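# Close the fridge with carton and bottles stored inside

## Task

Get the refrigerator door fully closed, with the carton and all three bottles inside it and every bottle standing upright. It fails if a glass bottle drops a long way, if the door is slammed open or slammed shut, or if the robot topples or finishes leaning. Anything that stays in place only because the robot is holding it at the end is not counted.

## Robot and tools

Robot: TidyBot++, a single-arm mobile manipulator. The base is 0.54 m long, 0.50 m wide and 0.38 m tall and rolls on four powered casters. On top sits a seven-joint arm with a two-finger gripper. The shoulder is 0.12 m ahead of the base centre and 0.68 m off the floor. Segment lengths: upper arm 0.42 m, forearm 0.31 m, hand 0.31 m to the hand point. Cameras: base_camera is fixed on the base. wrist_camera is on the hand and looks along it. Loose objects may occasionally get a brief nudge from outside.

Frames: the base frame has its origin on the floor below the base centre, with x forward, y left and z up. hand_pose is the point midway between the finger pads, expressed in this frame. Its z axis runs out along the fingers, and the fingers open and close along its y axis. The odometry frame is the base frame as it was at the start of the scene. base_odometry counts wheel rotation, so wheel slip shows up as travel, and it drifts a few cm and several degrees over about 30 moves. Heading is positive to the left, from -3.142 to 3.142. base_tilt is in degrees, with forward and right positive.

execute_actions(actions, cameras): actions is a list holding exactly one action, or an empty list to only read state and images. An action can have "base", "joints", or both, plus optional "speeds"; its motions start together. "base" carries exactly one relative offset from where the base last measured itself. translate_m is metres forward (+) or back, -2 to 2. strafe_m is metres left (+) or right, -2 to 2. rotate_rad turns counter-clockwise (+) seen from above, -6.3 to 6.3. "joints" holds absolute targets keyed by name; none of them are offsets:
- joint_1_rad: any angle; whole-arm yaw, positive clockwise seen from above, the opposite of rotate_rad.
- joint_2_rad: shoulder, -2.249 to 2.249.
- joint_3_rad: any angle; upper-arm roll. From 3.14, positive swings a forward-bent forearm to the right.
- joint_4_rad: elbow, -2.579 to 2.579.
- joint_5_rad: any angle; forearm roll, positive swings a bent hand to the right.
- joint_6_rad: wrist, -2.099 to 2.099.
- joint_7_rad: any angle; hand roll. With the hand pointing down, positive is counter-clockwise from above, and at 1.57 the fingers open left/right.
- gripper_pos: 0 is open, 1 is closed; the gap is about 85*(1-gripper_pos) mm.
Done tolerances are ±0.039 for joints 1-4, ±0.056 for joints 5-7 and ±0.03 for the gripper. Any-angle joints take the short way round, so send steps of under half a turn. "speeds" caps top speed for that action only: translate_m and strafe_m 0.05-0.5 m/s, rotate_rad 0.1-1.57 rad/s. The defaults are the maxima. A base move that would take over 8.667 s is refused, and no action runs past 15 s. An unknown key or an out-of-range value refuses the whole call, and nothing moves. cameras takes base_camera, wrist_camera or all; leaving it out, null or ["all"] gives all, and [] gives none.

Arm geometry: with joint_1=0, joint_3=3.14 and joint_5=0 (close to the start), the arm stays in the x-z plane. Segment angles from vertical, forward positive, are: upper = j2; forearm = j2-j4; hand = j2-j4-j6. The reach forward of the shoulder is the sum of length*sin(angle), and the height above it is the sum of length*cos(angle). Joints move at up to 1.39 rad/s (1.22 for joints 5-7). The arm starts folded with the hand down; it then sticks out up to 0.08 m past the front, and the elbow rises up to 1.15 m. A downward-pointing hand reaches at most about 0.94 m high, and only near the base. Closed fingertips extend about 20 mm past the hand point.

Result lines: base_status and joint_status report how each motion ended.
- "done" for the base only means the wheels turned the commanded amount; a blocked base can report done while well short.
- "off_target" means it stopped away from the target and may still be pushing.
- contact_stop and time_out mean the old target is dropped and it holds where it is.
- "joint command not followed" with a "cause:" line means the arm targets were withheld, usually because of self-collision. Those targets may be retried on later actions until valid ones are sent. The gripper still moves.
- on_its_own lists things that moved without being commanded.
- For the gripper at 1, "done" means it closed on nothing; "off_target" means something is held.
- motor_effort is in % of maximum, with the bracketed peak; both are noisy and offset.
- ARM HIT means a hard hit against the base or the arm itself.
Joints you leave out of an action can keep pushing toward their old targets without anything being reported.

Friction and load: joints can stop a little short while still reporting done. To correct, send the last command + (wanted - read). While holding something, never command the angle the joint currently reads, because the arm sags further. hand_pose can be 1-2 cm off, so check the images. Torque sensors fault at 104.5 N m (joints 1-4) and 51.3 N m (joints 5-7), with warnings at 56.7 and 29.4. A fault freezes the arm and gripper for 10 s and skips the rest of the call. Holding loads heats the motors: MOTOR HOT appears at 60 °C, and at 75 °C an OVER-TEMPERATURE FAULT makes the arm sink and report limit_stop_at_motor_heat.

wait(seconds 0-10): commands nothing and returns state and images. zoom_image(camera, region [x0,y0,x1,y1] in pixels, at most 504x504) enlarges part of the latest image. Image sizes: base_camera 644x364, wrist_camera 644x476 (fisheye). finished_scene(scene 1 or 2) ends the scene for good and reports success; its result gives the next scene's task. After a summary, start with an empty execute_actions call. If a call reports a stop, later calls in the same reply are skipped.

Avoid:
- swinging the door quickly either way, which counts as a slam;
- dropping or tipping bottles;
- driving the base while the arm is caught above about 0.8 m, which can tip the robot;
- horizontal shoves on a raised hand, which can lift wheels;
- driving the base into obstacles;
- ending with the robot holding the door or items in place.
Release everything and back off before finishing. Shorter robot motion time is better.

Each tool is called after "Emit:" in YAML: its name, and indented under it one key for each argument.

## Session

Emit:
execute_actions:
  actions:
    - {"joints": {"joint_6_rad": 0.3}}

Scene clock: 1.47 s.
base_odometry: x=+0.000 y=+0.000 heading=+0.000 (m, m, rad; odometry frame)
base_tilt: forward=+0.0 right=-0.4 (deg)
base_status: not commanded
joint_positions: joint_1_rad=+0.018 joint_2_rad=-0.313 joint_3_rad=+3.175 joint_4_rad=-2.553 joint_5_rad=-0.024 joint_6_rad=+0.288 joint_7_rad=+1.540 gripper_pos=+0.000
joint_status: all done
motor_effort: joint_1_rad=+1(1) joint_2_rad=-6(6) joint_3_rad=+1(1) joint_4_rad=+18(18) joint_5_rad=-1(1) joint_6_rad=+9(10) joint_7_rad=+0(0) (%)
hand_pose: x=+0.5248 y=-0.0218 z=+0.7715 quat_wxyz=(-0.003, +0.827, -0.047, +0.560) (m; base frame)
pictures: base_camera, wrist_camera
camera_calibration (this result's frames):
wrist_camera: T_world_to_cam=[[-0.0194332, -0.995971, -0.0875506, 0.0706522], [-0.380611, 0.0883433, -0.920506, 0.968972], [0.924531, 0.0154344, -0.380794, -0.0539389], [0, 0, 0, 1]] pos_world=[0.420043, -0.0144022, 0.87759]
Images, in order (width x height): base_camera 644x364, wrist_camera 644x476.

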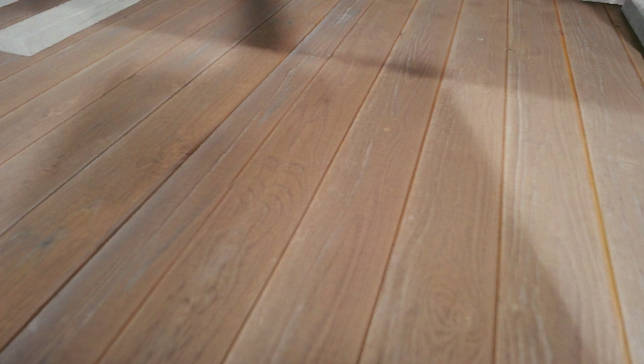

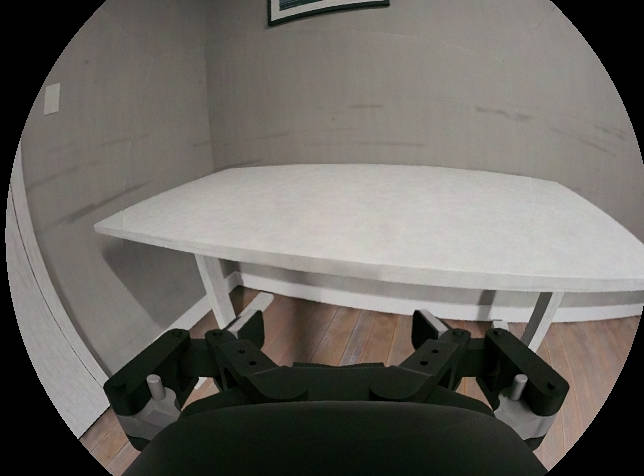

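Emit:
execute_actions:
  actions:
    - {"base": {"rotate_rad": -1.7}}

Scene clock: 3.90 s.
base_odometry: x=+0.000 y=+0.000 heading=-1.700 (m, m, rad; odometry frame)
base_tilt: forward=+0.0 right=-0.4 (deg)
base_status: done
joint_positions: joint_1_rad=+0.018 joint_2_rad=-0.313 joint_3_rad=+3.175 joint_4_rad=-2.553 joint_5_rad=-0.024 joint_6_rad=+0.288 joint_7_rad=+1.540 gripper_pos=+0.000
joint_status: not commanded
motor_effort: joint_1_rad=+1(1) joint_2_rad=-6(7) joint_3_rad=+1(1) joint_4_rad=+18(18) joint_5_rad=-1(1) joint_6_rad=+8(9) joint_7_rad=+0(0) (%)
hand_pose: x=+0.5248 y=-0.0218 z=+0.7715 quat_wxyz=(-0.003, +0.827, -0.047, +0.560) (m; base frame)
pictures: base_camera, wrist_camera
camera_calibration (this result's frames):
wrist_camera: T_world_to_cam=[[-0.0194336, -0.99597, -0.0875507, 0.0706523], [-0.380612, 0.0883435, -0.920505, 0.968972], [0.924531, 0.0154341, -0.380795, -0.0539385], [0, 0, 0, 1]] pos_world=[0.420043, -0.0144023, 0.87759]
Images, in order (width x height): base_camera 644x364, wrist_camera 644x476.

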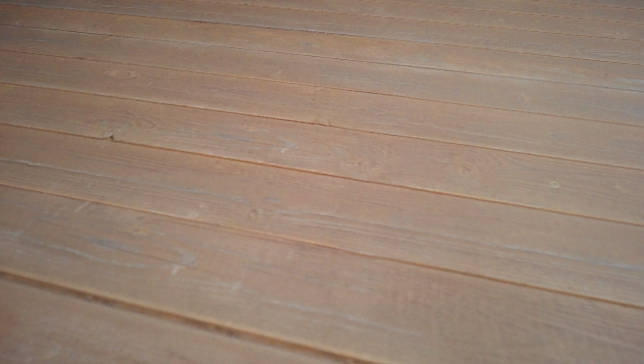

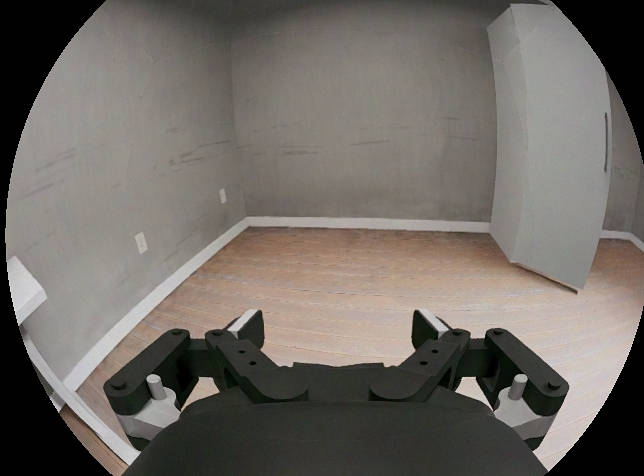

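Emit:
execute_actions:
  actions:
    - {"base": {"rotate_rad": -0.75}}
  cameras: ["wrist_camera"]

Scene clock: 5.63 s.
base_odometry: x=+0.000 y=+0.000 heading=-2.449 (m, m, rad; odometry frame)
base_tilt: forward=+0.0 right=-0.3 (deg)
base_status: done
joint_positions: joint_1_rad=+0.018 joint_2_rad=-0.313 joint_3_rad=+3.175 joint_4_rad=-2.553 joint_5_rad=-0.024 joint_6_rad=+0.288 joint_7_rad=+1.540 gripper_pos=+0.000
joint_status: not commanded
motor_effort: joint_1_rad=+1(2) joint_2_rad=-6(6) joint_3_rad=+0(1) joint_4_rad=+18(18) joint_5_rad=-1(1) joint_6_rad=+9(9) joint_7_rad=+0(0) (%)
hand_pose: x=+0.5248 y=-0.0218 z=+0.7715 quat_wxyz=(-0.003, +0.827, -0.047, +0.560) (m; base frame)
pictures: wrist_camera
camera_calibration (this result's frames):
wrist_camera: T_world_to_cam=[[-0.0194335, -0.99597, -0.0875509, 0.0706525], [-0.380612, 0.0883436, -0.920505, 0.968972], [0.924531, 0.0154343, -0.380795, -0.0539385], [0, 0, 0, 1]] pos_world=[0.420043, -0.0144022, 0.87759]
Images, in order (width x height): wrist_camera 644x476.

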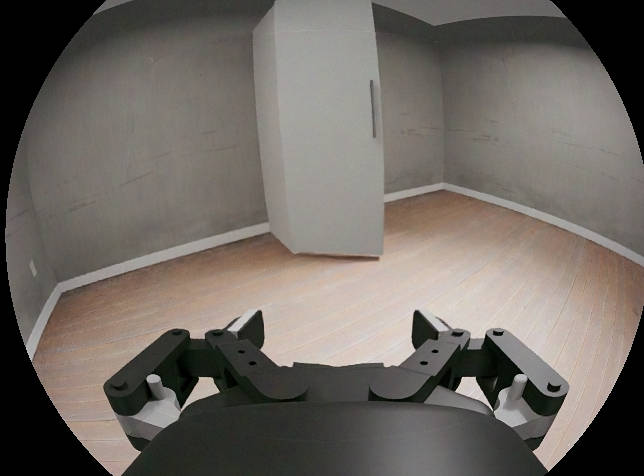

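Emit:
execute_actions:
  actions:
    - {"base": {"rotate_rad": 0.49}}
  cameras: ["base_camera"]

Emit:
execute_actions:
  actions:
    - {"base": {"strafe_m": -1.73}}

Scene clock: 7.50 s.
base_odometry: x=+0.000 y=+0.000 heading=-1.960 (m, m, rad; odometry frame)
base_tilt: forward=+0.0 right=-0.4 (deg)
base_status: done
joint_positions: joint_1_rad=+0.018 joint_2_rad=-0.313 joint_3_rad=+3.175 joint_4_rad=-2.553 joint_5_rad=-0.024 joint_6_rad=+0.288 joint_7_rad=+1.540 gripper_pos=+0.000
joint_status: not commanded
motor_effort: joint_1_rad=+1(2) joint_2_rad=-6(7) joint_3_rad=+1(2) joint_4_rad=+18(18) joint_5_rad=-1(1) joint_6_rad=+9(9) joint_7_rad=+0(0) (%)
hand_pose: x=+0.5248 y=-0.0218 z=+0.7715 quat_wxyz=(-0.003, +0.827, -0.047, +0.560) (m; base frame)
pictures: base_camera
Images, in order (width x height): base_camera 644x364.

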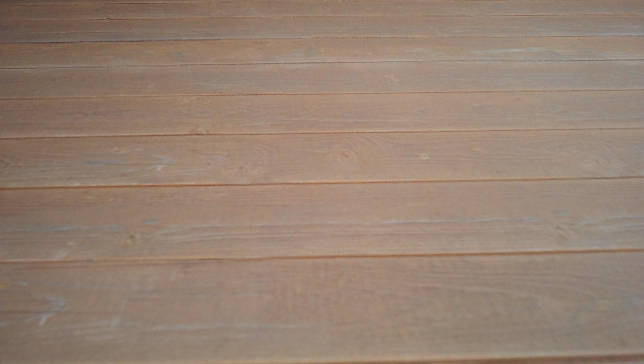

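Scene clock: 12.33 s.
base_odometry: x=-1.601 y=+0.656 heading=-1.960 (m, m, rad; odometry frame)
base_tilt: forward=+0.0 right=-0.3 (deg)
base_status: done
joint_positions: joint_1_rad=+0.018 joint_2_rad=-0.313 joint_3_rad=+3.175 joint_4_rad=-2.553 joint_5_rad=-0.024 joint_6_rad=+0.288 joint_7_rad=+1.540 gripper_pos=+0.000
joint_status: not commanded
motor_effort: joint_1_rad=+0(0) joint_2_rad=-6(7) joint_3_rad=+1(2) joint_4_rad=+18(18) joint_5_rad=-1(1) joint_6_rad=+9(9) joint_7_rad=+1(0) (%)
hand_pose: x=+0.5248 y=-0.0218 z=+0.7715 quat_wxyz=(-0.003, +0.827, -0.047, +0.560) (m; base frame)
pictures: base_camera, wrist_camera
camera_calibration (this result's frames):
wrist_camera: T_world_to_cam=[[-0.0194334, -0.99597, -0.0875507, 0.0706523], [-0.380612, 0.0883434, -0.920505, 0.968972], [0.924531, 0.0154342, -0.380795, -0.0539386], [0, 0, 0, 1]] pos_world=[0.420043, -0.0144022, 0.87759]
Images, in order (width x height): base_camera 644x364, wrist_camera 644x476.

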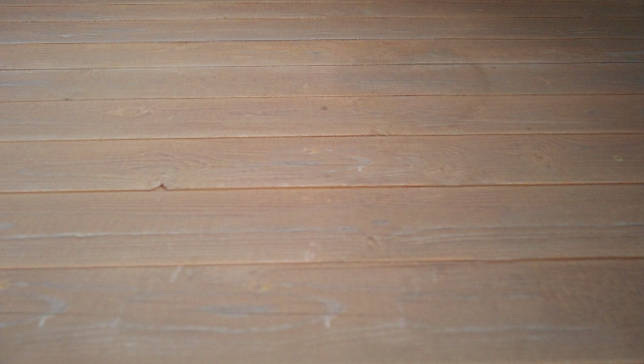

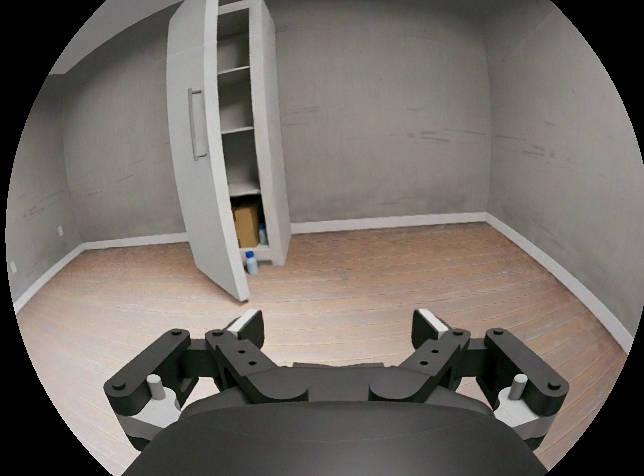

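Emit:
zoom_image:
  camera: "wrist_camera"
  region: [160, 0, 340, 310]

Region (160, 0, 340, 310) of wrist_camera's 644x476 image, scaled by 1.626; it fills the left 293 columns of this view, and the rest is white.

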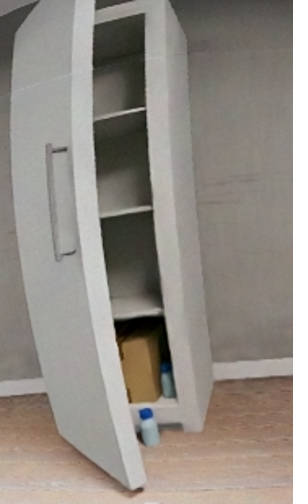

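Emit:
execute_actions:
  actions:
    - {"base": {"translate_m": 1.07}, "joints": {"joint_1_rad": 0.0, "joint_2_rad": 1.168, "joint_3_rad": 3.14, "joint_4_rad": -2.29, "joint_5_rad": 0.0, "joint_6_rad": 1.887, "joint_7_rad": 1.57}}

Scene clock: 16.10 s.
base_odometry: x=-2.007 y=-0.334 heading=-1.960 (m, m, rad; odometry frame)
base_tilt: forward=+0.0 right=-0.4 (deg)
base_status: done
joint_positions: joint_1_rad=+0.018 joint_2_rad=+1.157 joint_3_rad=+3.164 joint_4_rad=-2.306 joint_5_rad=-0.024 joint_6_rad=+1.856 joint_7_rad=+1.540 gripper_pos=+0.000
joint_status: all done
motor_effort: joint_1_rad=+1(0) joint_2_rad=-35(37) joint_3_rad=+0(0) joint_4_rad=+1(18) joint_5_rad=-1(2) joint_6_rad=+9(9) joint_7_rad=+0(0) (%)
hand_pose: x=+0.7158 y=-0.0246 z=+0.5418 quat_wxyz=(+0.017, +0.719, -0.019, +0.695) (m; base frame)
pictures: base_camera, wrist_camera
camera_calibration (this result's frames):
wrist_camera: T_world_to_cam=[[0.0126567, -0.99985, -0.011788, -0.0126548], [-0.0489846, 0.0111548, -0.998737, 0.633562], [0.998719, 0.0132182, -0.0488361, -0.550976], [0, 0, 0, 1]] pos_world=[0.581465, -0.0124373, 0.605705]
Images, in order (width x height): base_camera 644x364, wrist_camera 644x476.

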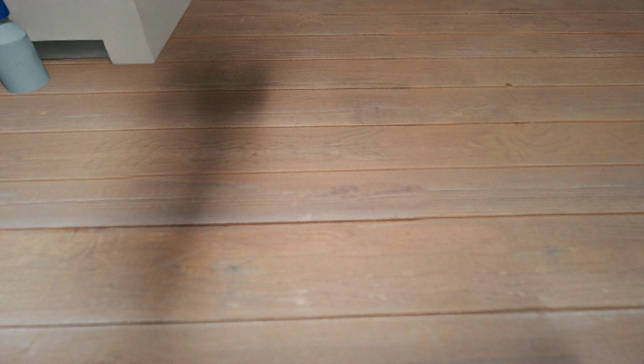

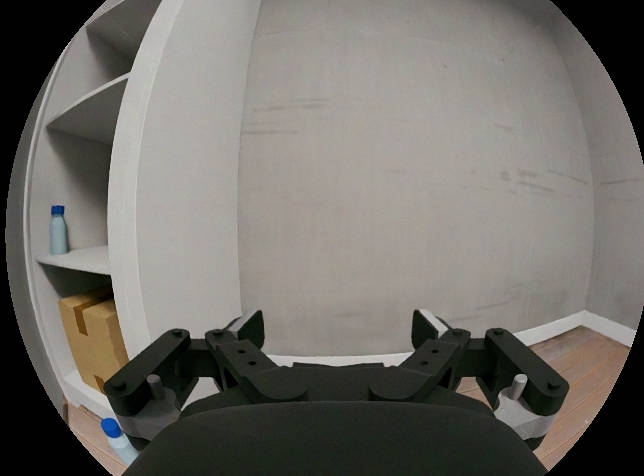

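Emit:
execute_actions:
  actions:
    - {"base": {"translate_m": -0.13}}
  cameras: []

Emit:
execute_actions:
  actions:
    - {"base": {"strafe_m": 0.5}}

Scene clock: 17.67 s.
base_odometry: x=-1.958 y=-0.213 heading=-1.961 (m, m, rad; odometry frame)
base_tilt: forward=+0.0 right=-0.3 (deg)
base_status: done
joint_positions: joint_1_rad=+0.017 joint_2_rad=+1.157 joint_3_rad=+3.163 joint_4_rad=-2.304 joint_5_rad=-0.024 joint_6_rad=+1.856 joint_7_rad=+1.540 gripper_pos=+0.000
joint_status: not commanded
motor_effort: joint_1_rad=+1(0) joint_2_rad=-35(36) joint_3_rad=+0(0) joint_4_rad=+1(2) joint_5_rad=-1(1) joint_6_rad=+10(10) joint_7_rad=+0(0) (%)
hand_pose: x=+0.7164 y=-0.0237 z=+0.5423 quat_wxyz=(+0.016, +0.718, -0.019, +0.695) (m; base frame)
pictures: none
No camera images: the call's "cameras" was empty. Leave "cameras" out to get every camera's image.

Scene clock: 20.17 s.
base_odometry: x=-1.496 y=-0.404 heading=-1.961 (m, m, rad; odometry frame)
base_tilt: forward=+0.0 right=-0.3 (deg)
base_status: done
joint_positions: joint_1_rad=+0.069 joint_2_rad=+1.171 joint_3_rad=+3.170 joint_4_rad=-2.344 joint_5_rad=-0.043 joint_6_rad=+1.894 joint_7_rad=+1.540 gripper_pos=+0.000
joint_status: not commanded
motor_effort: joint_1_rad=-14(23) joint_2_rad=-36(43) joint_3_rad=-7(15) joint_4_rad=+8(22) joint_5_rad=+5(18) joint_6_rad=+6(10) joint_7_rad=+4(7) (%)
hand_pose: x=+0.6995 y=-0.0621 z=+0.5374 quat_wxyz=(+0.046, +0.723, -0.041, +0.688) (m; base frame)
pictures: base_camera, wrist_camera
camera_calibration (this result's frames):
wrist_camera: T_world_to_cam=[[-0.0595233, -0.998227, 0.000564435, -0.00601035], [-0.0639645, 0.00324986, -0.997947, 0.638333], [0.996175, -0.0594372, -0.0640445, -0.528949], [0, 0, 0, 1]] pos_world=[0.567399, -0.0395134, 0.60315]
Images, in order (width x height): base_camera 644x364, wrist_camera 644x476.

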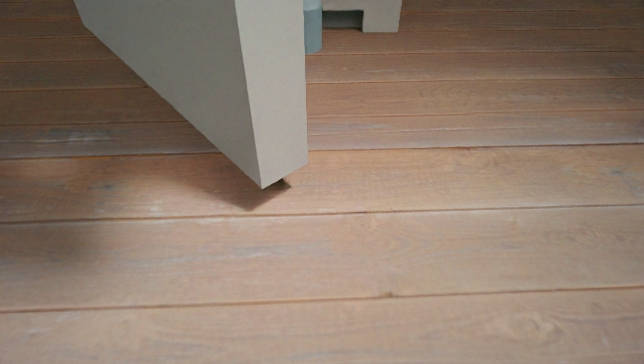

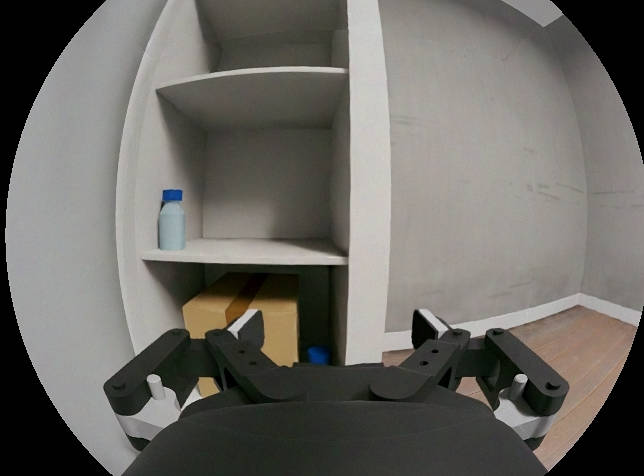

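Emit:
execute_actions:
  actions:
    - {"base": {"strafe_m": -0.12}}
  cameras: []

Emit:
execute_actions:
  actions:
    - {"base": {"translate_m": 0.08}, "joints": {"joint_1_rad": -0.3}}

Scene clock: 22.23 s.
base_odometry: x=-1.607 y=-0.358 heading=-1.962 (m, m, rad; odometry frame)
base_tilt: forward=+0.0 right=-0.4 (deg)
base_status: done
joint_positions: joint_1_rad=+0.002 joint_2_rad=+1.171 joint_3_rad=+3.147 joint_4_rad=-2.303 joint_5_rad=-0.021 joint_6_rad=+1.894 joint_7_rad=+1.540 gripper_pos=+0.000
joint_status: not commanded
motor_effort: joint_1_rad=+0(14) joint_2_rad=-36(39) joint_3_rad=+0(7) joint_4_rad=+1(8) joint_5_rad=-1(5) joint_6_rad=+9(9) joint_7_rad=+0(4) (%)
hand_pose: x=+0.7152 y=-0.0083 z=+0.5453 quat_wxyz=(+0.002, +0.710, -0.016, +0.704) (m; base frame)
pictures: none
No camera images: the call's "cameras" was empty. Leave "cameras" out to get every camera's image.

Scene clock: 23.67 s.
base_odometry: x=-1.638 y=-0.432 heading=-1.962 (m, m, rad; odometry frame)
base_tilt: forward=+0.1 right=-0.3 (deg)
base_status: done
joint_positions: joint_1_rad=-0.298 joint_2_rad=+1.171 joint_3_rad=+3.144 joint_4_rad=-2.301 joint_5_rad=-0.018 joint_6_rad=+1.894 joint_7_rad=+1.540 gripper_pos=+0.000
joint_status: all done
motor_effort: joint_1_rad=+1(11) joint_2_rad=-35(38) joint_3_rad=+0(6) joint_4_rad=+1(1) joint_5_rad=-1(6) joint_6_rad=+10(10) joint_7_rad=+0(0) (%)
hand_pose: x=+0.6910 y=+0.1707 z=+0.5459 quat_wxyz=(-0.106, +0.704, +0.091, +0.696) (m; base frame)
pictures: base_camera, wrist_camera
camera_calibration (this result's frames):
wrist_camera: T_world_to_cam=[[0.336377, -0.941219, -0.0309334, -0.0402339], [-0.0293268, 0.022362, -0.99932, 0.619084], [0.941271, 0.337056, -0.0200809, -0.559831], [0, 0, 0, 1]] pos_world=[0.558642, 0.136981, 0.606176]
Images, in order (width x height): base_camera 644x364, wrist_camera 644x476.

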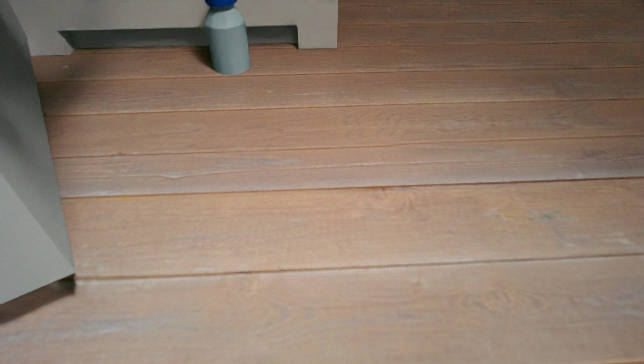

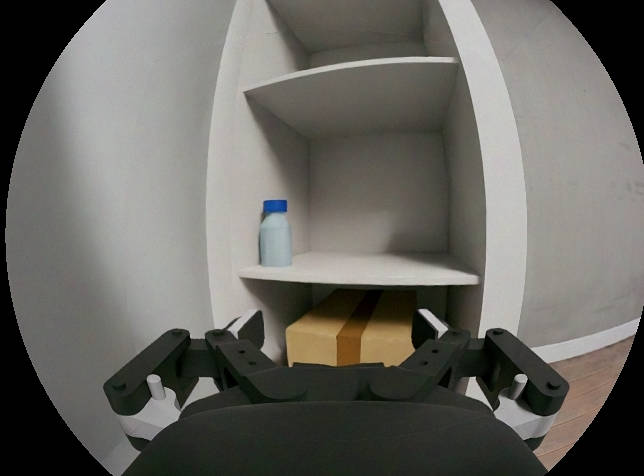

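Emit:
execute_actions:
  actions:
    - {"joints": {"joint_1_rad": -0.6}}

Scene clock: 25.10 s.
base_odometry: x=-1.638 y=-0.432 heading=-1.962 (m, m, rad; odometry frame)
base_tilt: forward=+0.0 right=-0.3 (deg)
base_status: not commanded
joint_positions: joint_1_rad=-0.592 joint_2_rad=+1.171 joint_3_rad=+3.144 joint_4_rad=-2.301 joint_5_rad=-0.018 joint_6_rad=+1.894 joint_7_rad=+1.540 gripper_pos=+0.000
joint_status: all done
motor_effort: joint_1_rad=+1(3) joint_2_rad=-35(35) joint_3_rad=+0(1) joint_4_rad=+1(1) joint_5_rad=-1(2) joint_6_rad=+9(9) joint_7_rad=+0(0) (%)
hand_pose: x=+0.6170 y=+0.3291 z=+0.5459 quat_wxyz=(-0.207, +0.683, +0.193, +0.673) (m; base frame)
pictures: base_camera, wrist_camera
camera_calibration (this result's frames):
wrist_camera: T_world_to_cam=[[0.594579, -0.803442, -0.0309331, -0.07096], [-0.0345461, 0.012909, -0.99932, 0.619705], [0.803295, 0.595243, -0.0200804, -0.543412], [0, 0, 0, 1]] pos_world=[0.50012, 0.25845, 0.606176]
Images, in order (width x height): base_camera 644x364, wrist_camera 644x476.

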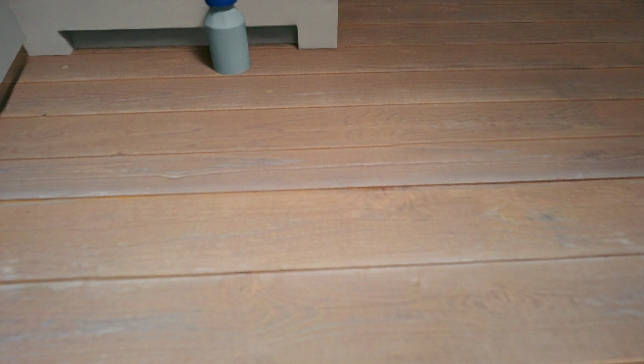

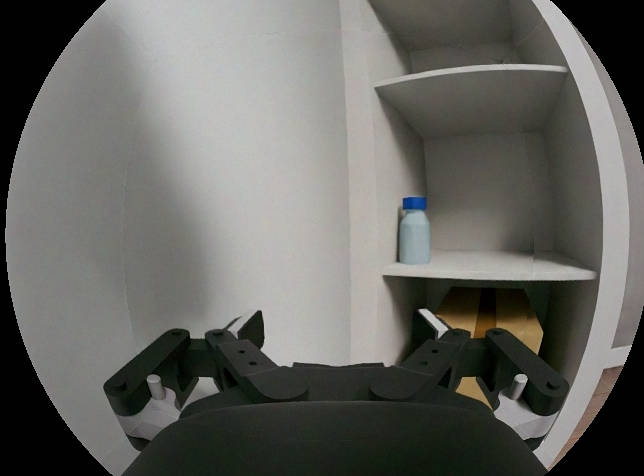

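Emit:
execute_actions:
  actions:
    - {"base": {"strafe_m": 0.12}, "joints": {"joint_1_rad": 0.0, "joint_2_rad": 1.71, "joint_4_rad": -1.278, "joint_6_rad": 0.718}}

Scene clock: 27.63 s.
base_odometry: x=-1.527 y=-0.478 heading=-1.962 (m, m, rad; odometry frame)
base_tilt: forward=+0.1 right=-0.4 (deg)
base_status: done
joint_positions: joint_1_rad=-0.015 joint_2_rad=+1.696 joint_3_rad=+3.144 joint_4_rad=-1.300 joint_5_rad=-0.018 joint_6_rad=+0.748 joint_7_rad=+1.540 gripper_pos=+0.000
joint_status: all done
motor_effort: joint_1_rad=+1(4) joint_2_rad=-44(46) joint_3_rad=+0(1) joint_4_rad=+7(7) joint_5_rad=-2(2) joint_6_rad=+8(9) joint_7_rad=+0(0) (%)
hand_pose: x=+0.8248 y=+0.0070 z=+0.1234 quat_wxyz=(-0.006, +0.902, -0.015, +0.432) (m; base frame)
pictures: base_camera, wrist_camera
camera_calibration (this result's frames):
wrist_camera: T_world_to_cam=[[0.0226943, -0.997298, -0.0698722, 0.0114809], [-0.637523, 0.0393997, -0.769423, 0.677555], [0.770097, 0.0620067, -0.634906, -0.420131], [0, 0, 0, 1]] pos_world=[0.755238, 0.0108053, 0.255385]
Images, in order (width x height): base_camera 644x364, wrist_camera 644x476.

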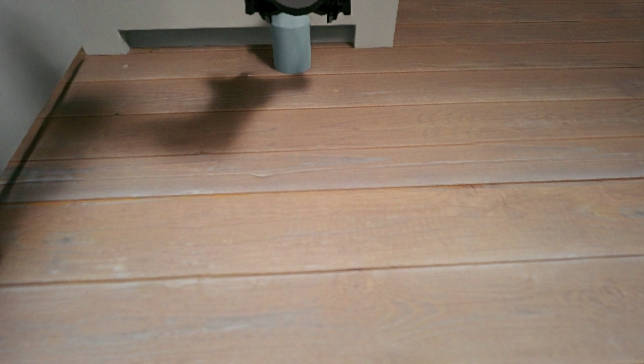

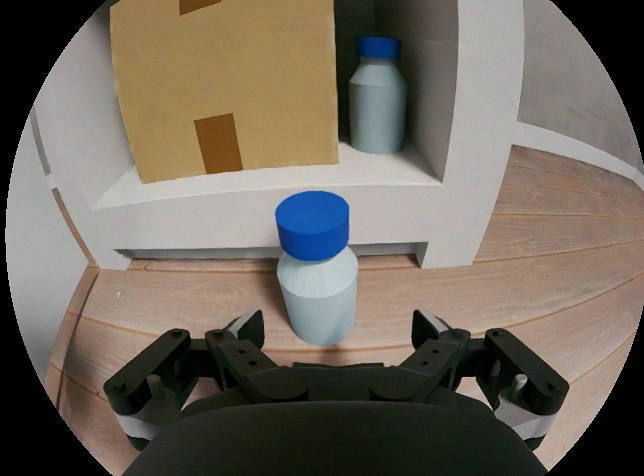

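Emit:
execute_actions:
  actions:
    - {"base": {"strafe_m": 0.017}}
  cameras: []

Emit:
execute_actions:
  actions:
    - {"base": {"translate_m": 0.1}, "speeds": {"translate_m": 0.1}}

Scene clock: 28.57 s.
base_odometry: x=-1.511 y=-0.484 heading=-1.962 (m, m, rad; odometry frame)
base_tilt: forward=+0.1 right=-0.4 (deg)
base_status: done
joint_positions: joint_1_rad=-0.009 joint_2_rad=+1.696 joint_3_rad=+3.144 joint_4_rad=-1.300 joint_5_rad=-0.018 joint_6_rad=+0.748 joint_7_rad=+1.540 gripper_pos=+0.000
joint_status: not commanded
motor_effort: joint_1_rad=+1(5) joint_2_rad=-45(46) joint_3_rad=+0(1) joint_4_rad=+7(8) joint_5_rad=-1(2) joint_6_rad=+7(8) joint_7_rad=+0(0) (%)
hand_pose: x=+0.8250 y=+0.0026 z=+0.1234 quat_wxyz=(-0.005, +0.902, -0.018, +0.432) (m; base frame)
pictures: none
No camera images: the call's "cameras" was empty. Leave "cameras" out to get every camera's image.

Scene clock: 30.13 s.
base_odometry: x=-1.549 y=-0.577 heading=-1.962 (m, m, rad; odometry frame)
base_tilt: forward=+0.0 right=-0.4 (deg)
base_status: done
joint_positions: joint_1_rad=-0.009 joint_2_rad=+1.699 joint_3_rad=+3.144 joint_4_rad=-1.294 joint_5_rad=-0.018 joint_6_rad=+0.747 joint_7_rad=+1.540 gripper_pos=+0.000
joint_status: not commanded
motor_effort: joint_1_rad=+1(1) joint_2_rad=-45(47) joint_3_rad=+0(1) joint_4_rad=+7(8) joint_5_rad=-1(2) joint_6_rad=+8(8) joint_7_rad=+0(0) (%)
hand_pose: x=+0.8263 y=+0.0026 z=+0.1230 quat_wxyz=(-0.005, +0.901, -0.018, +0.433) (m; base frame)
pictures: base_camera, wrist_camera
camera_calibration (this result's frames):
wrist_camera: T_world_to_cam=[[0.0167313, -0.997417, -0.0698523, 0.0119953], [-0.634883, 0.043373, -0.77139, 0.676466], [0.772427, 0.0572543, -0.632517, -0.423432], [0, 0, 0, 1]] pos_world=[0.756346, 0.00686732, 0.254829]
Images, in order (width x height): base_camera 644x364, wrist_camera 644x476.

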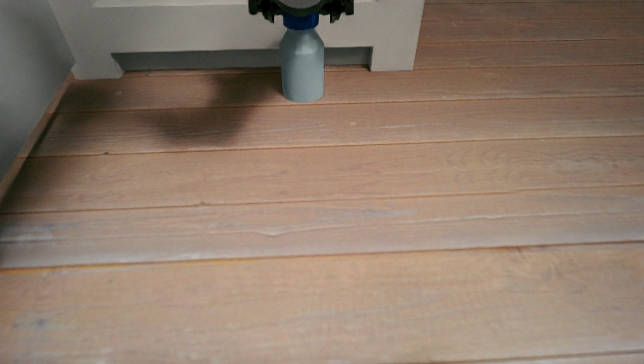

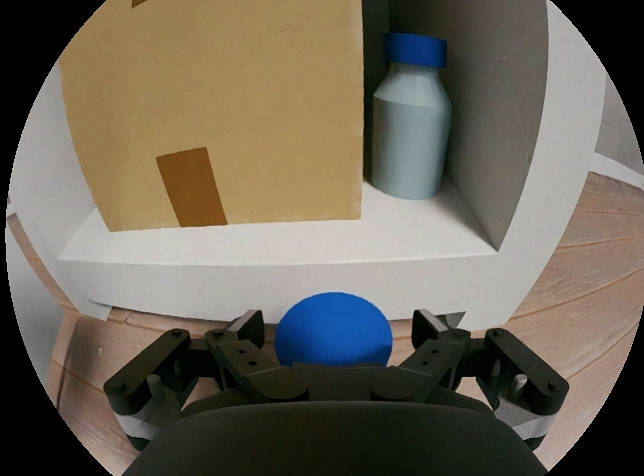

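Emit:
execute_actions:
  actions:
    - {"base": {"translate_m": 0.025}, "speeds": {"translate_m": 0.05}, "joints": {"joint_2_rad": 1.745}}
  cameras: ["wrist_camera"]

Emit:
execute_actions:
  actions:
    - {"joints": {"gripper_pos": 1.0}}

Scene clock: 31.20 s.
base_odometry: x=-1.558 y=-0.600 heading=-1.961 (m, m, rad; odometry frame)
base_tilt: forward=+0.1 right=-0.4 (deg)
base_status: done
joint_positions: joint_1_rad=-0.009 joint_2_rad=+1.732 joint_3_rad=+3.144 joint_4_rad=-1.292 joint_5_rad=-0.018 joint_6_rad=+0.747 joint_7_rad=+1.540 gripper_pos=+0.000
joint_status: all done
motor_effort: joint_1_rad=+1(3) joint_2_rad=-44(45) joint_3_rad=-1(1) joint_4_rad=+7(8) joint_5_rad=-1(0) joint_6_rad=+7(8) joint_7_rad=+0(0) (%)
hand_pose: x=+0.8080 y=+0.0024 z=+0.1000 quat_wxyz=(-0.005, +0.908, -0.018, +0.419) (m; base frame)
pictures: wrist_camera
camera_calibration (this result's frames):
wrist_camera: T_world_to_cam=[[0.0144806, -0.997436, -0.0700774, 0.0123606], [-0.659174, 0.043176, -0.75075, 0.664614], [0.751851, 0.0570645, -0.656859, -0.404808], [0, 0, 0, 1]] pos_world=[0.742272, 0.00673371, 0.233923]
Images, in order (width x height): wrist_camera 644x476.

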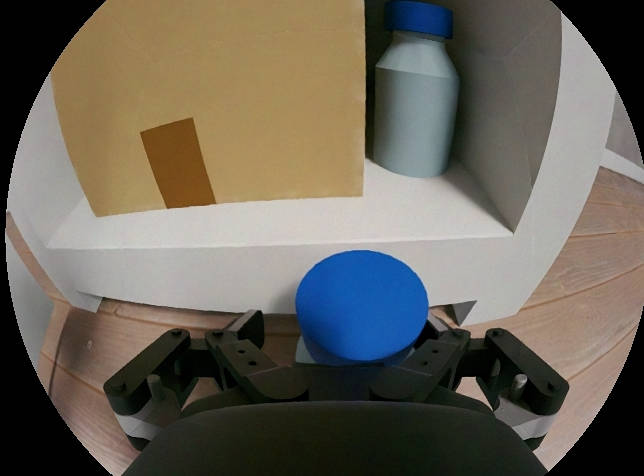

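Scene clock: 32.30 s.
base_odometry: x=-1.558 y=-0.600 heading=-1.962 (m, m, rad; odometry frame)
base_tilt: forward=+0.1 right=-0.3 (deg)
base_status: not commanded
joint_positions: joint_1_rad=-0.009 joint_2_rad=+1.722 joint_3_rad=+3.144 joint_4_rad=-1.284 joint_5_rad=-0.018 joint_6_rad=+0.746 joint_7_rad=+1.540 gripper_pos=+0.425
joint_status: gripper_pos off_target (ended at +0.425, target +1.000)
motor_effort: joint_1_rad=+1(3) joint_2_rad=-43(47) joint_3_rad=+0(1) joint_4_rad=+6(7) joint_5_rad=-1(0) joint_6_rad=+7(9) joint_7_rad=+0(0) (%)
hand_pose: x=+0.8180 y=+0.0025 z=+0.1093 quat_wxyz=(-0.005, +0.904, -0.018, +0.427) (m; base frame)
pictures: base_camera, wrist_camera
camera_calibration (this result's frames):
wrist_camera: T_world_to_cam=[[0.0157375, -0.997424, -0.0699842, 0.0119354], [-0.64603, 0.0432785, -0.762084, 0.668713], [0.76315, 0.0572052, -0.643684, -0.416835], [0, 0, 0, 1]] pos_world=[0.749929, 0.00680884, 0.242141]
Images, in order (width x height): base_camera 644x364, wrist_camera 644x476.

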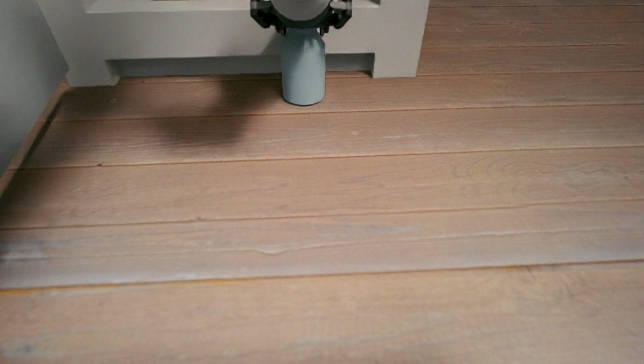

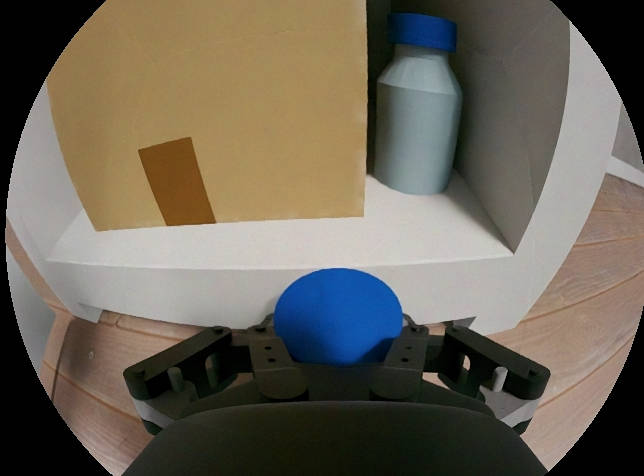

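Emit:
execute_actions:
  actions:
    - {"base": {"translate_m": -0.1}, "joints": {"joint_2_rad": 0.45, "joint_4_rad": -1.74, "joint_6_rad": -0.038}}

Scene clock: 35.93 s.
base_odometry: x=-1.520 y=-0.508 heading=-1.962 (m, m, rad; odometry frame)
base_tilt: forward=+0.0 right=-0.4 (deg)
base_status: done
joint_positions: joint_1_rad=-0.008 joint_2_rad=+0.487 joint_3_rad=+3.144 joint_4_rad=-1.737 joint_5_rad=-0.018 joint_6_rad=-0.023 joint_7_rad=+1.540 gripper_pos=+0.425
joint_status: all done
motor_effort: joint_1_rad=+1(2) joint_2_rad=-41(58) joint_3_rad=+0(1) joint_4_rad=+20(21) joint_5_rad=-1(1) joint_6_rad=+11(12) joint_7_rad=+0(0) (%)
hand_pose: x=+0.8082 y=+0.0057 z=+0.6678 quat_wxyz=(-0.012, +0.901, -0.019, +0.432) (m; base frame)
pictures: base_camera, wrist_camera
camera_calibration (this result's frames):
wrist_camera: T_world_to_cam=[[0.0206807, -0.996369, -0.0825959, 0.058805], [-0.637016, 0.0505417, -0.769192, 1.08525], [0.770573, 0.0685223, -0.633657, -0.06287], [0, 0, 0, 1]] pos_world=[0.738551, 0.00804909, 0.799784]
Images, in order (width x height): base_camera 644x364, wrist_camera 644x476.

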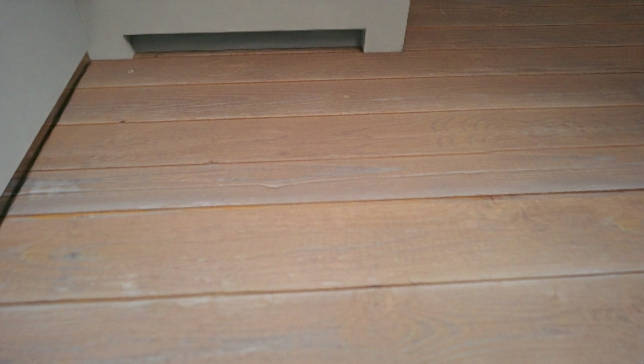

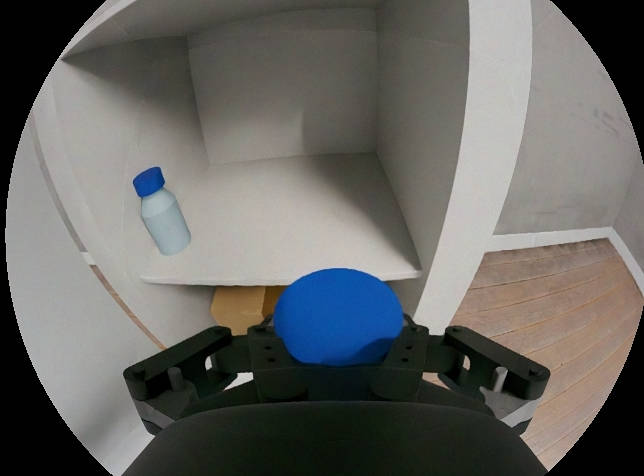

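Emit:
execute_actions:
  actions:
    - {"base": {"strafe_m": 0.08}, "speeds": {"strafe_m": 0.3}}
  cameras: []

Emit:
execute_actions:
  actions:
    - {"base": {"translate_m": 0.28}, "speeds": {"translate_m": 0.2}}

Scene clock: 37.23 s.
base_odometry: x=-1.446 y=-0.538 heading=-1.961 (m, m, rad; odometry frame)
base_tilt: forward=+0.0 right=-0.4 (deg)
base_status: done
joint_positions: joint_1_rad=-0.009 joint_2_rad=+0.487 joint_3_rad=+3.142 joint_4_rad=-1.737 joint_5_rad=-0.018 joint_6_rad=-0.024 joint_7_rad=+1.540 gripper_pos=+0.425
joint_status: not commanded
motor_effort: joint_1_rad=+1(5) joint_2_rad=-41(43) joint_3_rad=+0(2) joint_4_rad=+20(21) joint_5_rad=+0(1) joint_6_rad=+11(10) joint_7_rad=+0(0) (%)
hand_pose: x=+0.8080 y=+0.0071 z=+0.6676 quat_wxyz=(-0.012, +0.902, -0.018, +0.432) (m; base frame)
pictures: none
No camera images: the call's "cameras" was empty. Leave "cameras" out to get every camera's image.

Scene clock: 41.53 s.
base_odometry: x=-1.467 y=-0.589 heading=-1.945 (m, m, rad; odometry frame)
base_tilt: forward=+0.1 right=-0.4 (deg)
base_status: translate_m time_out (by the wheels' count: +0.055 of +0.280)
joint_positions: joint_1_rad=-0.005 joint_2_rad=+0.485 joint_3_rad=+3.143 joint_4_rad=-1.743 joint_5_rad=-0.018 joint_6_rad=-0.032 joint_7_rad=+1.540 gripper_pos=+0.425
joint_status: not commanded
motor_effort: joint_1_rad=+0(12) joint_2_rad=-39(56) joint_3_rad=-1(8) joint_4_rad=+20(24) joint_5_rad=-1(1) joint_6_rad=+10(12) joint_7_rad=+1(0) (%)
hand_pose: x=+0.8044 y=+0.0045 z=+0.6645 quat_wxyz=(-0.011, +0.904, -0.020, +0.427) (m; base frame)
pictures: base_camera, wrist_camera
camera_calibration (this result's frames):
wrist_camera: T_world_to_cam=[[0.017976, -0.996353, -0.0834099, 0.0601103], [-0.646086, 0.0520913, -0.761485, 1.08256], [0.763053, 0.0675784, -0.642793, -0.0498127], [0, 0, 0, 1]] pos_world=[0.736356, 0.00686531, 0.797348]
Images, in order (width x height): base_camera 644x364, wrist_camera 644x476.

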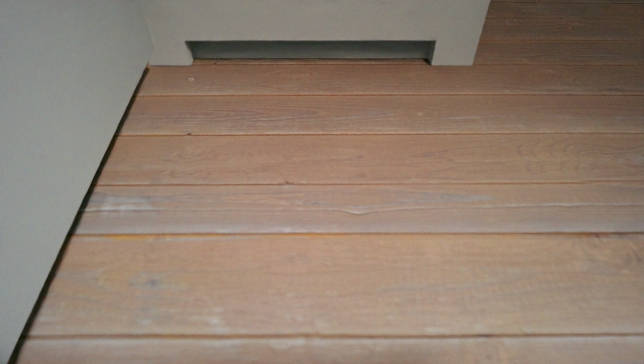

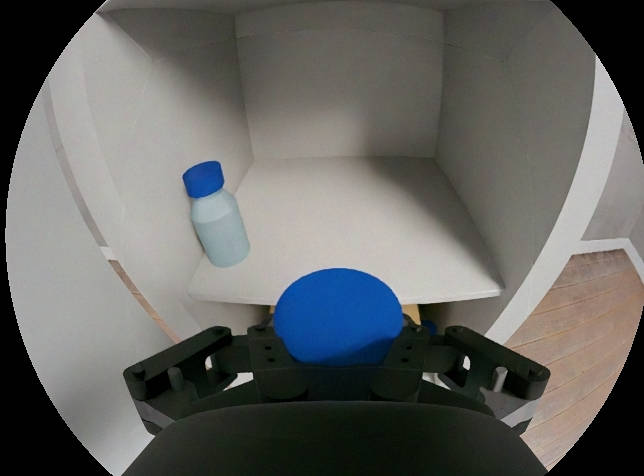

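Emit:
execute_actions:
  actions:
    - {"base": {"translate_m": -0.04}}
  cameras: []

Emit:
execute_actions:
  actions:
    - {"base": {"strafe_m": -0.14}, "speeds": {"strafe_m": 0.3}, "joints": {"joint_1_rad": -0.17}}

Scene clock: 42.60 s.
base_odometry: x=-1.452 y=-0.552 heading=-1.944 (m, m, rad; odometry frame)
base_tilt: forward=+0.1 right=-0.4 (deg)
base_status: done
joint_positions: joint_1_rad=-0.005 joint_2_rad=+0.482 joint_3_rad=+3.143 joint_4_rad=-1.746 joint_5_rad=-0.018 joint_6_rad=-0.032 joint_7_rad=+1.540 gripper_pos=+0.425
joint_status: not commanded
motor_effort: joint_1_rad=+1(2) joint_2_rad=-40(43) joint_3_rad=+0(2) joint_4_rad=+20(21) joint_5_rad=-1(1) joint_6_rad=+10(11) joint_7_rad=+0(0) (%)
hand_pose: x=+0.8031 y=+0.0045 z=+0.6649 quat_wxyz=(-0.011, +0.904, -0.020, +0.427) (m; base frame)
pictures: none
No camera images: the call's "cameras" was empty. Leave "cameras" out to get every camera's image.

Scene clock: 44.03 s.
base_odometry: x=-1.583 y=-0.501 heading=-1.944 (m, m, rad; odometry frame)
base_tilt: forward=+0.1 right=-0.3 (deg)
base_status: done
joint_positions: joint_1_rad=-0.159 joint_2_rad=+0.482 joint_3_rad=+3.143 joint_4_rad=-1.746 joint_5_rad=-0.018 joint_6_rad=-0.032 joint_7_rad=+1.540 gripper_pos=+0.425
joint_status: all done
motor_effort: joint_1_rad=+1(5) joint_2_rad=-41(42) joint_3_rad=+0(2) joint_4_rad=+20(21) joint_5_rad=-1(1) joint_6_rad=+10(10) joint_7_rad=+0(0) (%)
hand_pose: x=+0.7943 y=+0.1094 z=+0.6649 quat_wxyz=(-0.044, +0.903, +0.050, +0.424) (m; base frame)
pictures: base_camera, wrist_camera
camera_calibration (this result's frames):
wrist_camera: T_world_to_cam=[[0.170546, -0.981812, -0.0834192, 0.0420342], [-0.646764, -0.0476715, -0.761199, 1.08213], [0.743378, 0.183772, -0.643131, -0.0458396], [0, 0, 0, 1]] pos_world=[0.726792, 0.101281, 0.797744]
Images, in order (width x height): base_camera 644x364, wrist_camera 644x476.

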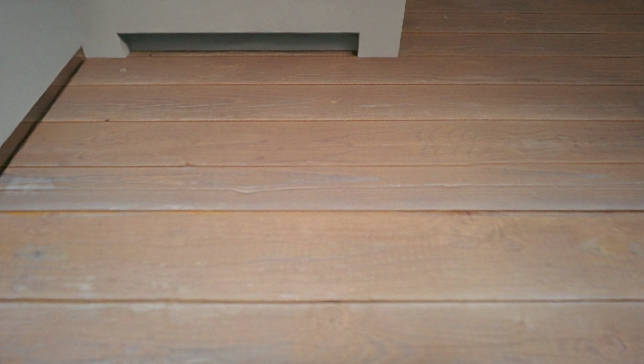

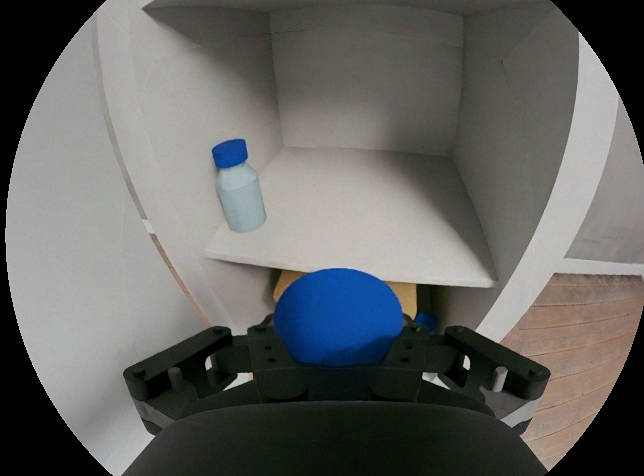

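Emit:
execute_actions:
  actions:
    - {"base": {"translate_m": 0.27}, "speeds": {"translate_m": 0.2}}

Scene clock: 46.33 s.
base_odometry: x=-1.681 y=-0.752 heading=-1.945 (m, m, rad; odometry frame)
base_tilt: forward=+0.1 right=-0.4 (deg)
base_status: done
joint_positions: joint_1_rad=-0.159 joint_2_rad=+0.481 joint_3_rad=+3.143 joint_4_rad=-1.747 joint_5_rad=-0.018 joint_6_rad=-0.032 joint_7_rad=+1.540 gripper_pos=+0.425
joint_status: not commanded
motor_effort: joint_1_rad=+1(2) joint_2_rad=-40(43) joint_3_rad=+0(0) joint_4_rad=+20(22) joint_5_rad=-1(1) joint_6_rad=+10(11) joint_7_rad=+0(0) (%)
hand_pose: x=+0.7941 y=+0.1094 z=+0.6651 quat_wxyz=(-0.044, +0.903, +0.050, +0.424) (m; base frame)
pictures: base_camera, wrist_camera
camera_calibration (this result's frames):
wrist_camera: T_world_to_cam=[[0.170548, -0.981812, -0.0834234, 0.0420574], [-0.646781, -0.0476734, -0.761185, 1.08214], [0.743363, 0.183775, -0.643147, -0.0455066], [0, 0, 0, 1]] pos_world=[0.726564, 0.101245, 0.797952]
Images, in order (width x height): base_camera 644x364, wrist_camera 644x476.

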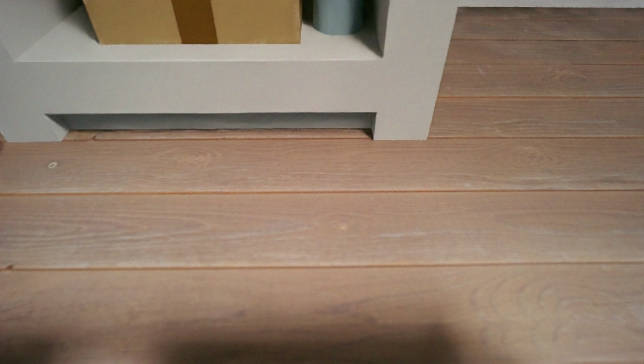

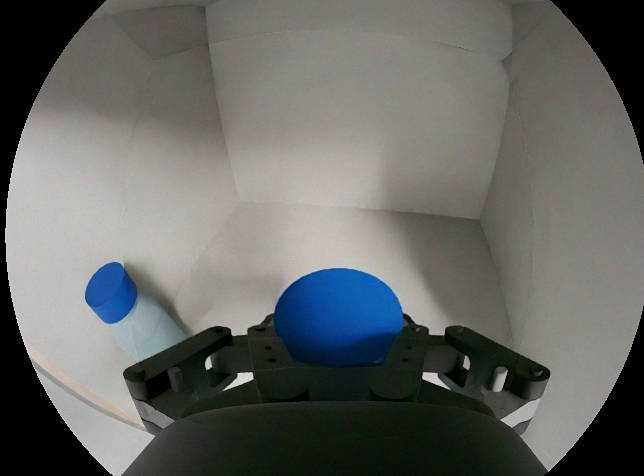

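Emit:
execute_actions:
  actions:
    - {"joints": {"joint_2_rad": 0.565, "joint_6_rad": 0.06}}
  cameras: []

Emit:
execute_actions:
  actions:
    - {"joints": {"gripper_pos": 0.0}}
  cameras: ["wrist_camera"]

Emit:
execute_actions:
  actions:
    - {"base": {"translate_m": -0.3}, "speeds": {"translate_m": 0.3}}

Scene clock: 47.43 s.
base_odometry: x=-1.681 y=-0.752 heading=-1.945 (m, m, rad; odometry frame)
base_tilt: forward=+0.0 right=-0.4 (deg)
base_status: not commanded
joint_positions: joint_1_rad=-0.159 joint_2_rad=+0.552 joint_3_rad=+3.143 joint_4_rad=-1.745 joint_5_rad=-0.018 joint_6_rad=+0.028 joint_7_rad=+1.540 gripper_pos=+0.425
joint_status: all done
motor_effort: joint_1_rad=+1(1) joint_2_rad=-39(42) joint_3_rad=+0(0) joint_4_rad=+18(20) joint_5_rad=-1(1) joint_6_rad=+9(11) joint_7_rad=+0(1) (%)
hand_pose: x=+0.8043 y=+0.1107 z=+0.6315 quat_wxyz=(-0.043, +0.905, +0.050, +0.420) (m; base frame)
pictures: none
No camera images: the call's "cameras" was empty. Leave "cameras" out to get every camera's image.

Scene clock: 48.53 s.
base_odometry: x=-1.681 y=-0.752 heading=-1.945 (m, m, rad; odometry frame)
base_tilt: forward=+0.0 right=-0.4 (deg)
base_status: not commanded
joint_positions: joint_1_rad=-0.159 joint_2_rad=+0.553 joint_3_rad=+3.143 joint_4_rad=-1.745 joint_5_rad=-0.018 joint_6_rad=+0.028 joint_7_rad=+1.540 gripper_pos=+0.000
joint_status: all done
motor_effort: joint_1_rad=+1(1) joint_2_rad=-37(40) joint_3_rad=+0(0) joint_4_rad=+16(20) joint_5_rad=-1(1) joint_6_rad=+8(10) joint_7_rad=+0(0) (%)
hand_pose: x=+0.8044 y=+0.1107 z=+0.6309 quat_wxyz=(-0.043, +0.905, +0.050, +0.420) (m; base frame)
pictures: wrist_camera
camera_calibration (this result's frames):
wrist_camera: T_world_to_cam=[[0.169003, -0.982132, -0.0827886, 0.0396197], [-0.653868, -0.0488711, -0.755028, 1.06476], [0.737492, 0.181735, -0.650444, -0.0658419], [0, 0, 0, 1]] pos_world=[0.738077, 0.102914, 0.76438]
Images, in order (width x height): wrist_camera 644x476.

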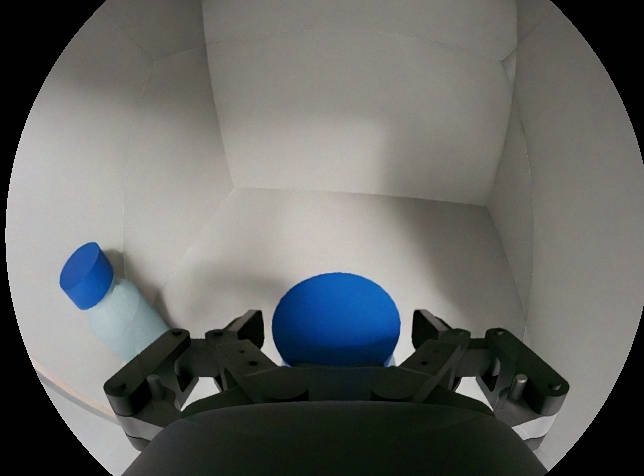

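Scene clock: 50.53 s.
base_odometry: x=-1.572 y=-0.473 heading=-1.945 (m, m, rad; odometry frame)
base_tilt: forward=+0.0 right=-0.4 (deg)
base_status: done
joint_positions: joint_1_rad=-0.162 joint_2_rad=+0.556 joint_3_rad=+3.143 joint_4_rad=-1.745 joint_5_rad=-0.018 joint_6_rad=+0.031 joint_7_rad=+1.540 gripper_pos=+0.000
joint_status: not commanded
motor_effort: joint_1_rad=+1(4) joint_2_rad=-38(40) joint_3_rad=+0(2) joint_4_rad=+16(17) joint_5_rad=-1(1) joint_6_rad=+8(8) joint_7_rad=+0(0) (%)
hand_pose: x=+0.8045 y=+0.1126 z=+0.6294 quat_wxyz=(-0.044, +0.905, +0.051, +0.420) (m; base frame)
pictures: base_camera, wrist_camera
camera_calibration (this result's frames):
wrist_camera: T_world_to_cam=[[0.171582, -0.981688, -0.0827539, 0.0391868], [-0.653871, -0.0506484, -0.754909, 1.06397], [0.736893, 0.183639, -0.650588, -0.0668572], [0, 0, 0, 1]] pos_world=[0.738244, 0.104635, 0.762949]
Images, in order (width x height): base_camera 644x364, wrist_camera 644x476.

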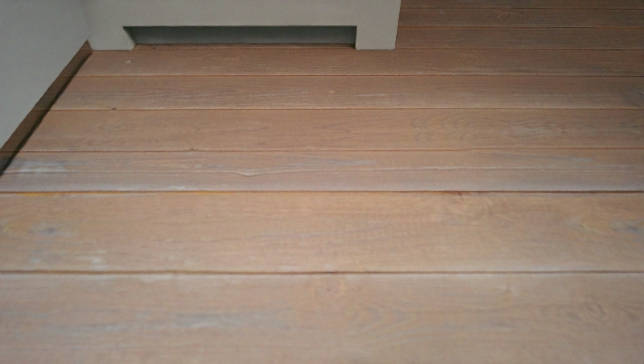

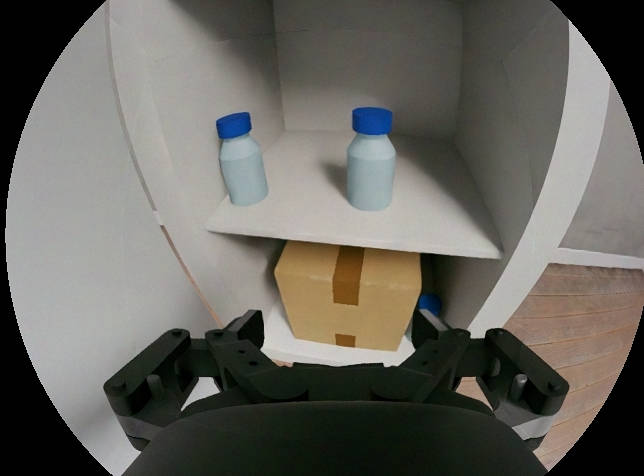

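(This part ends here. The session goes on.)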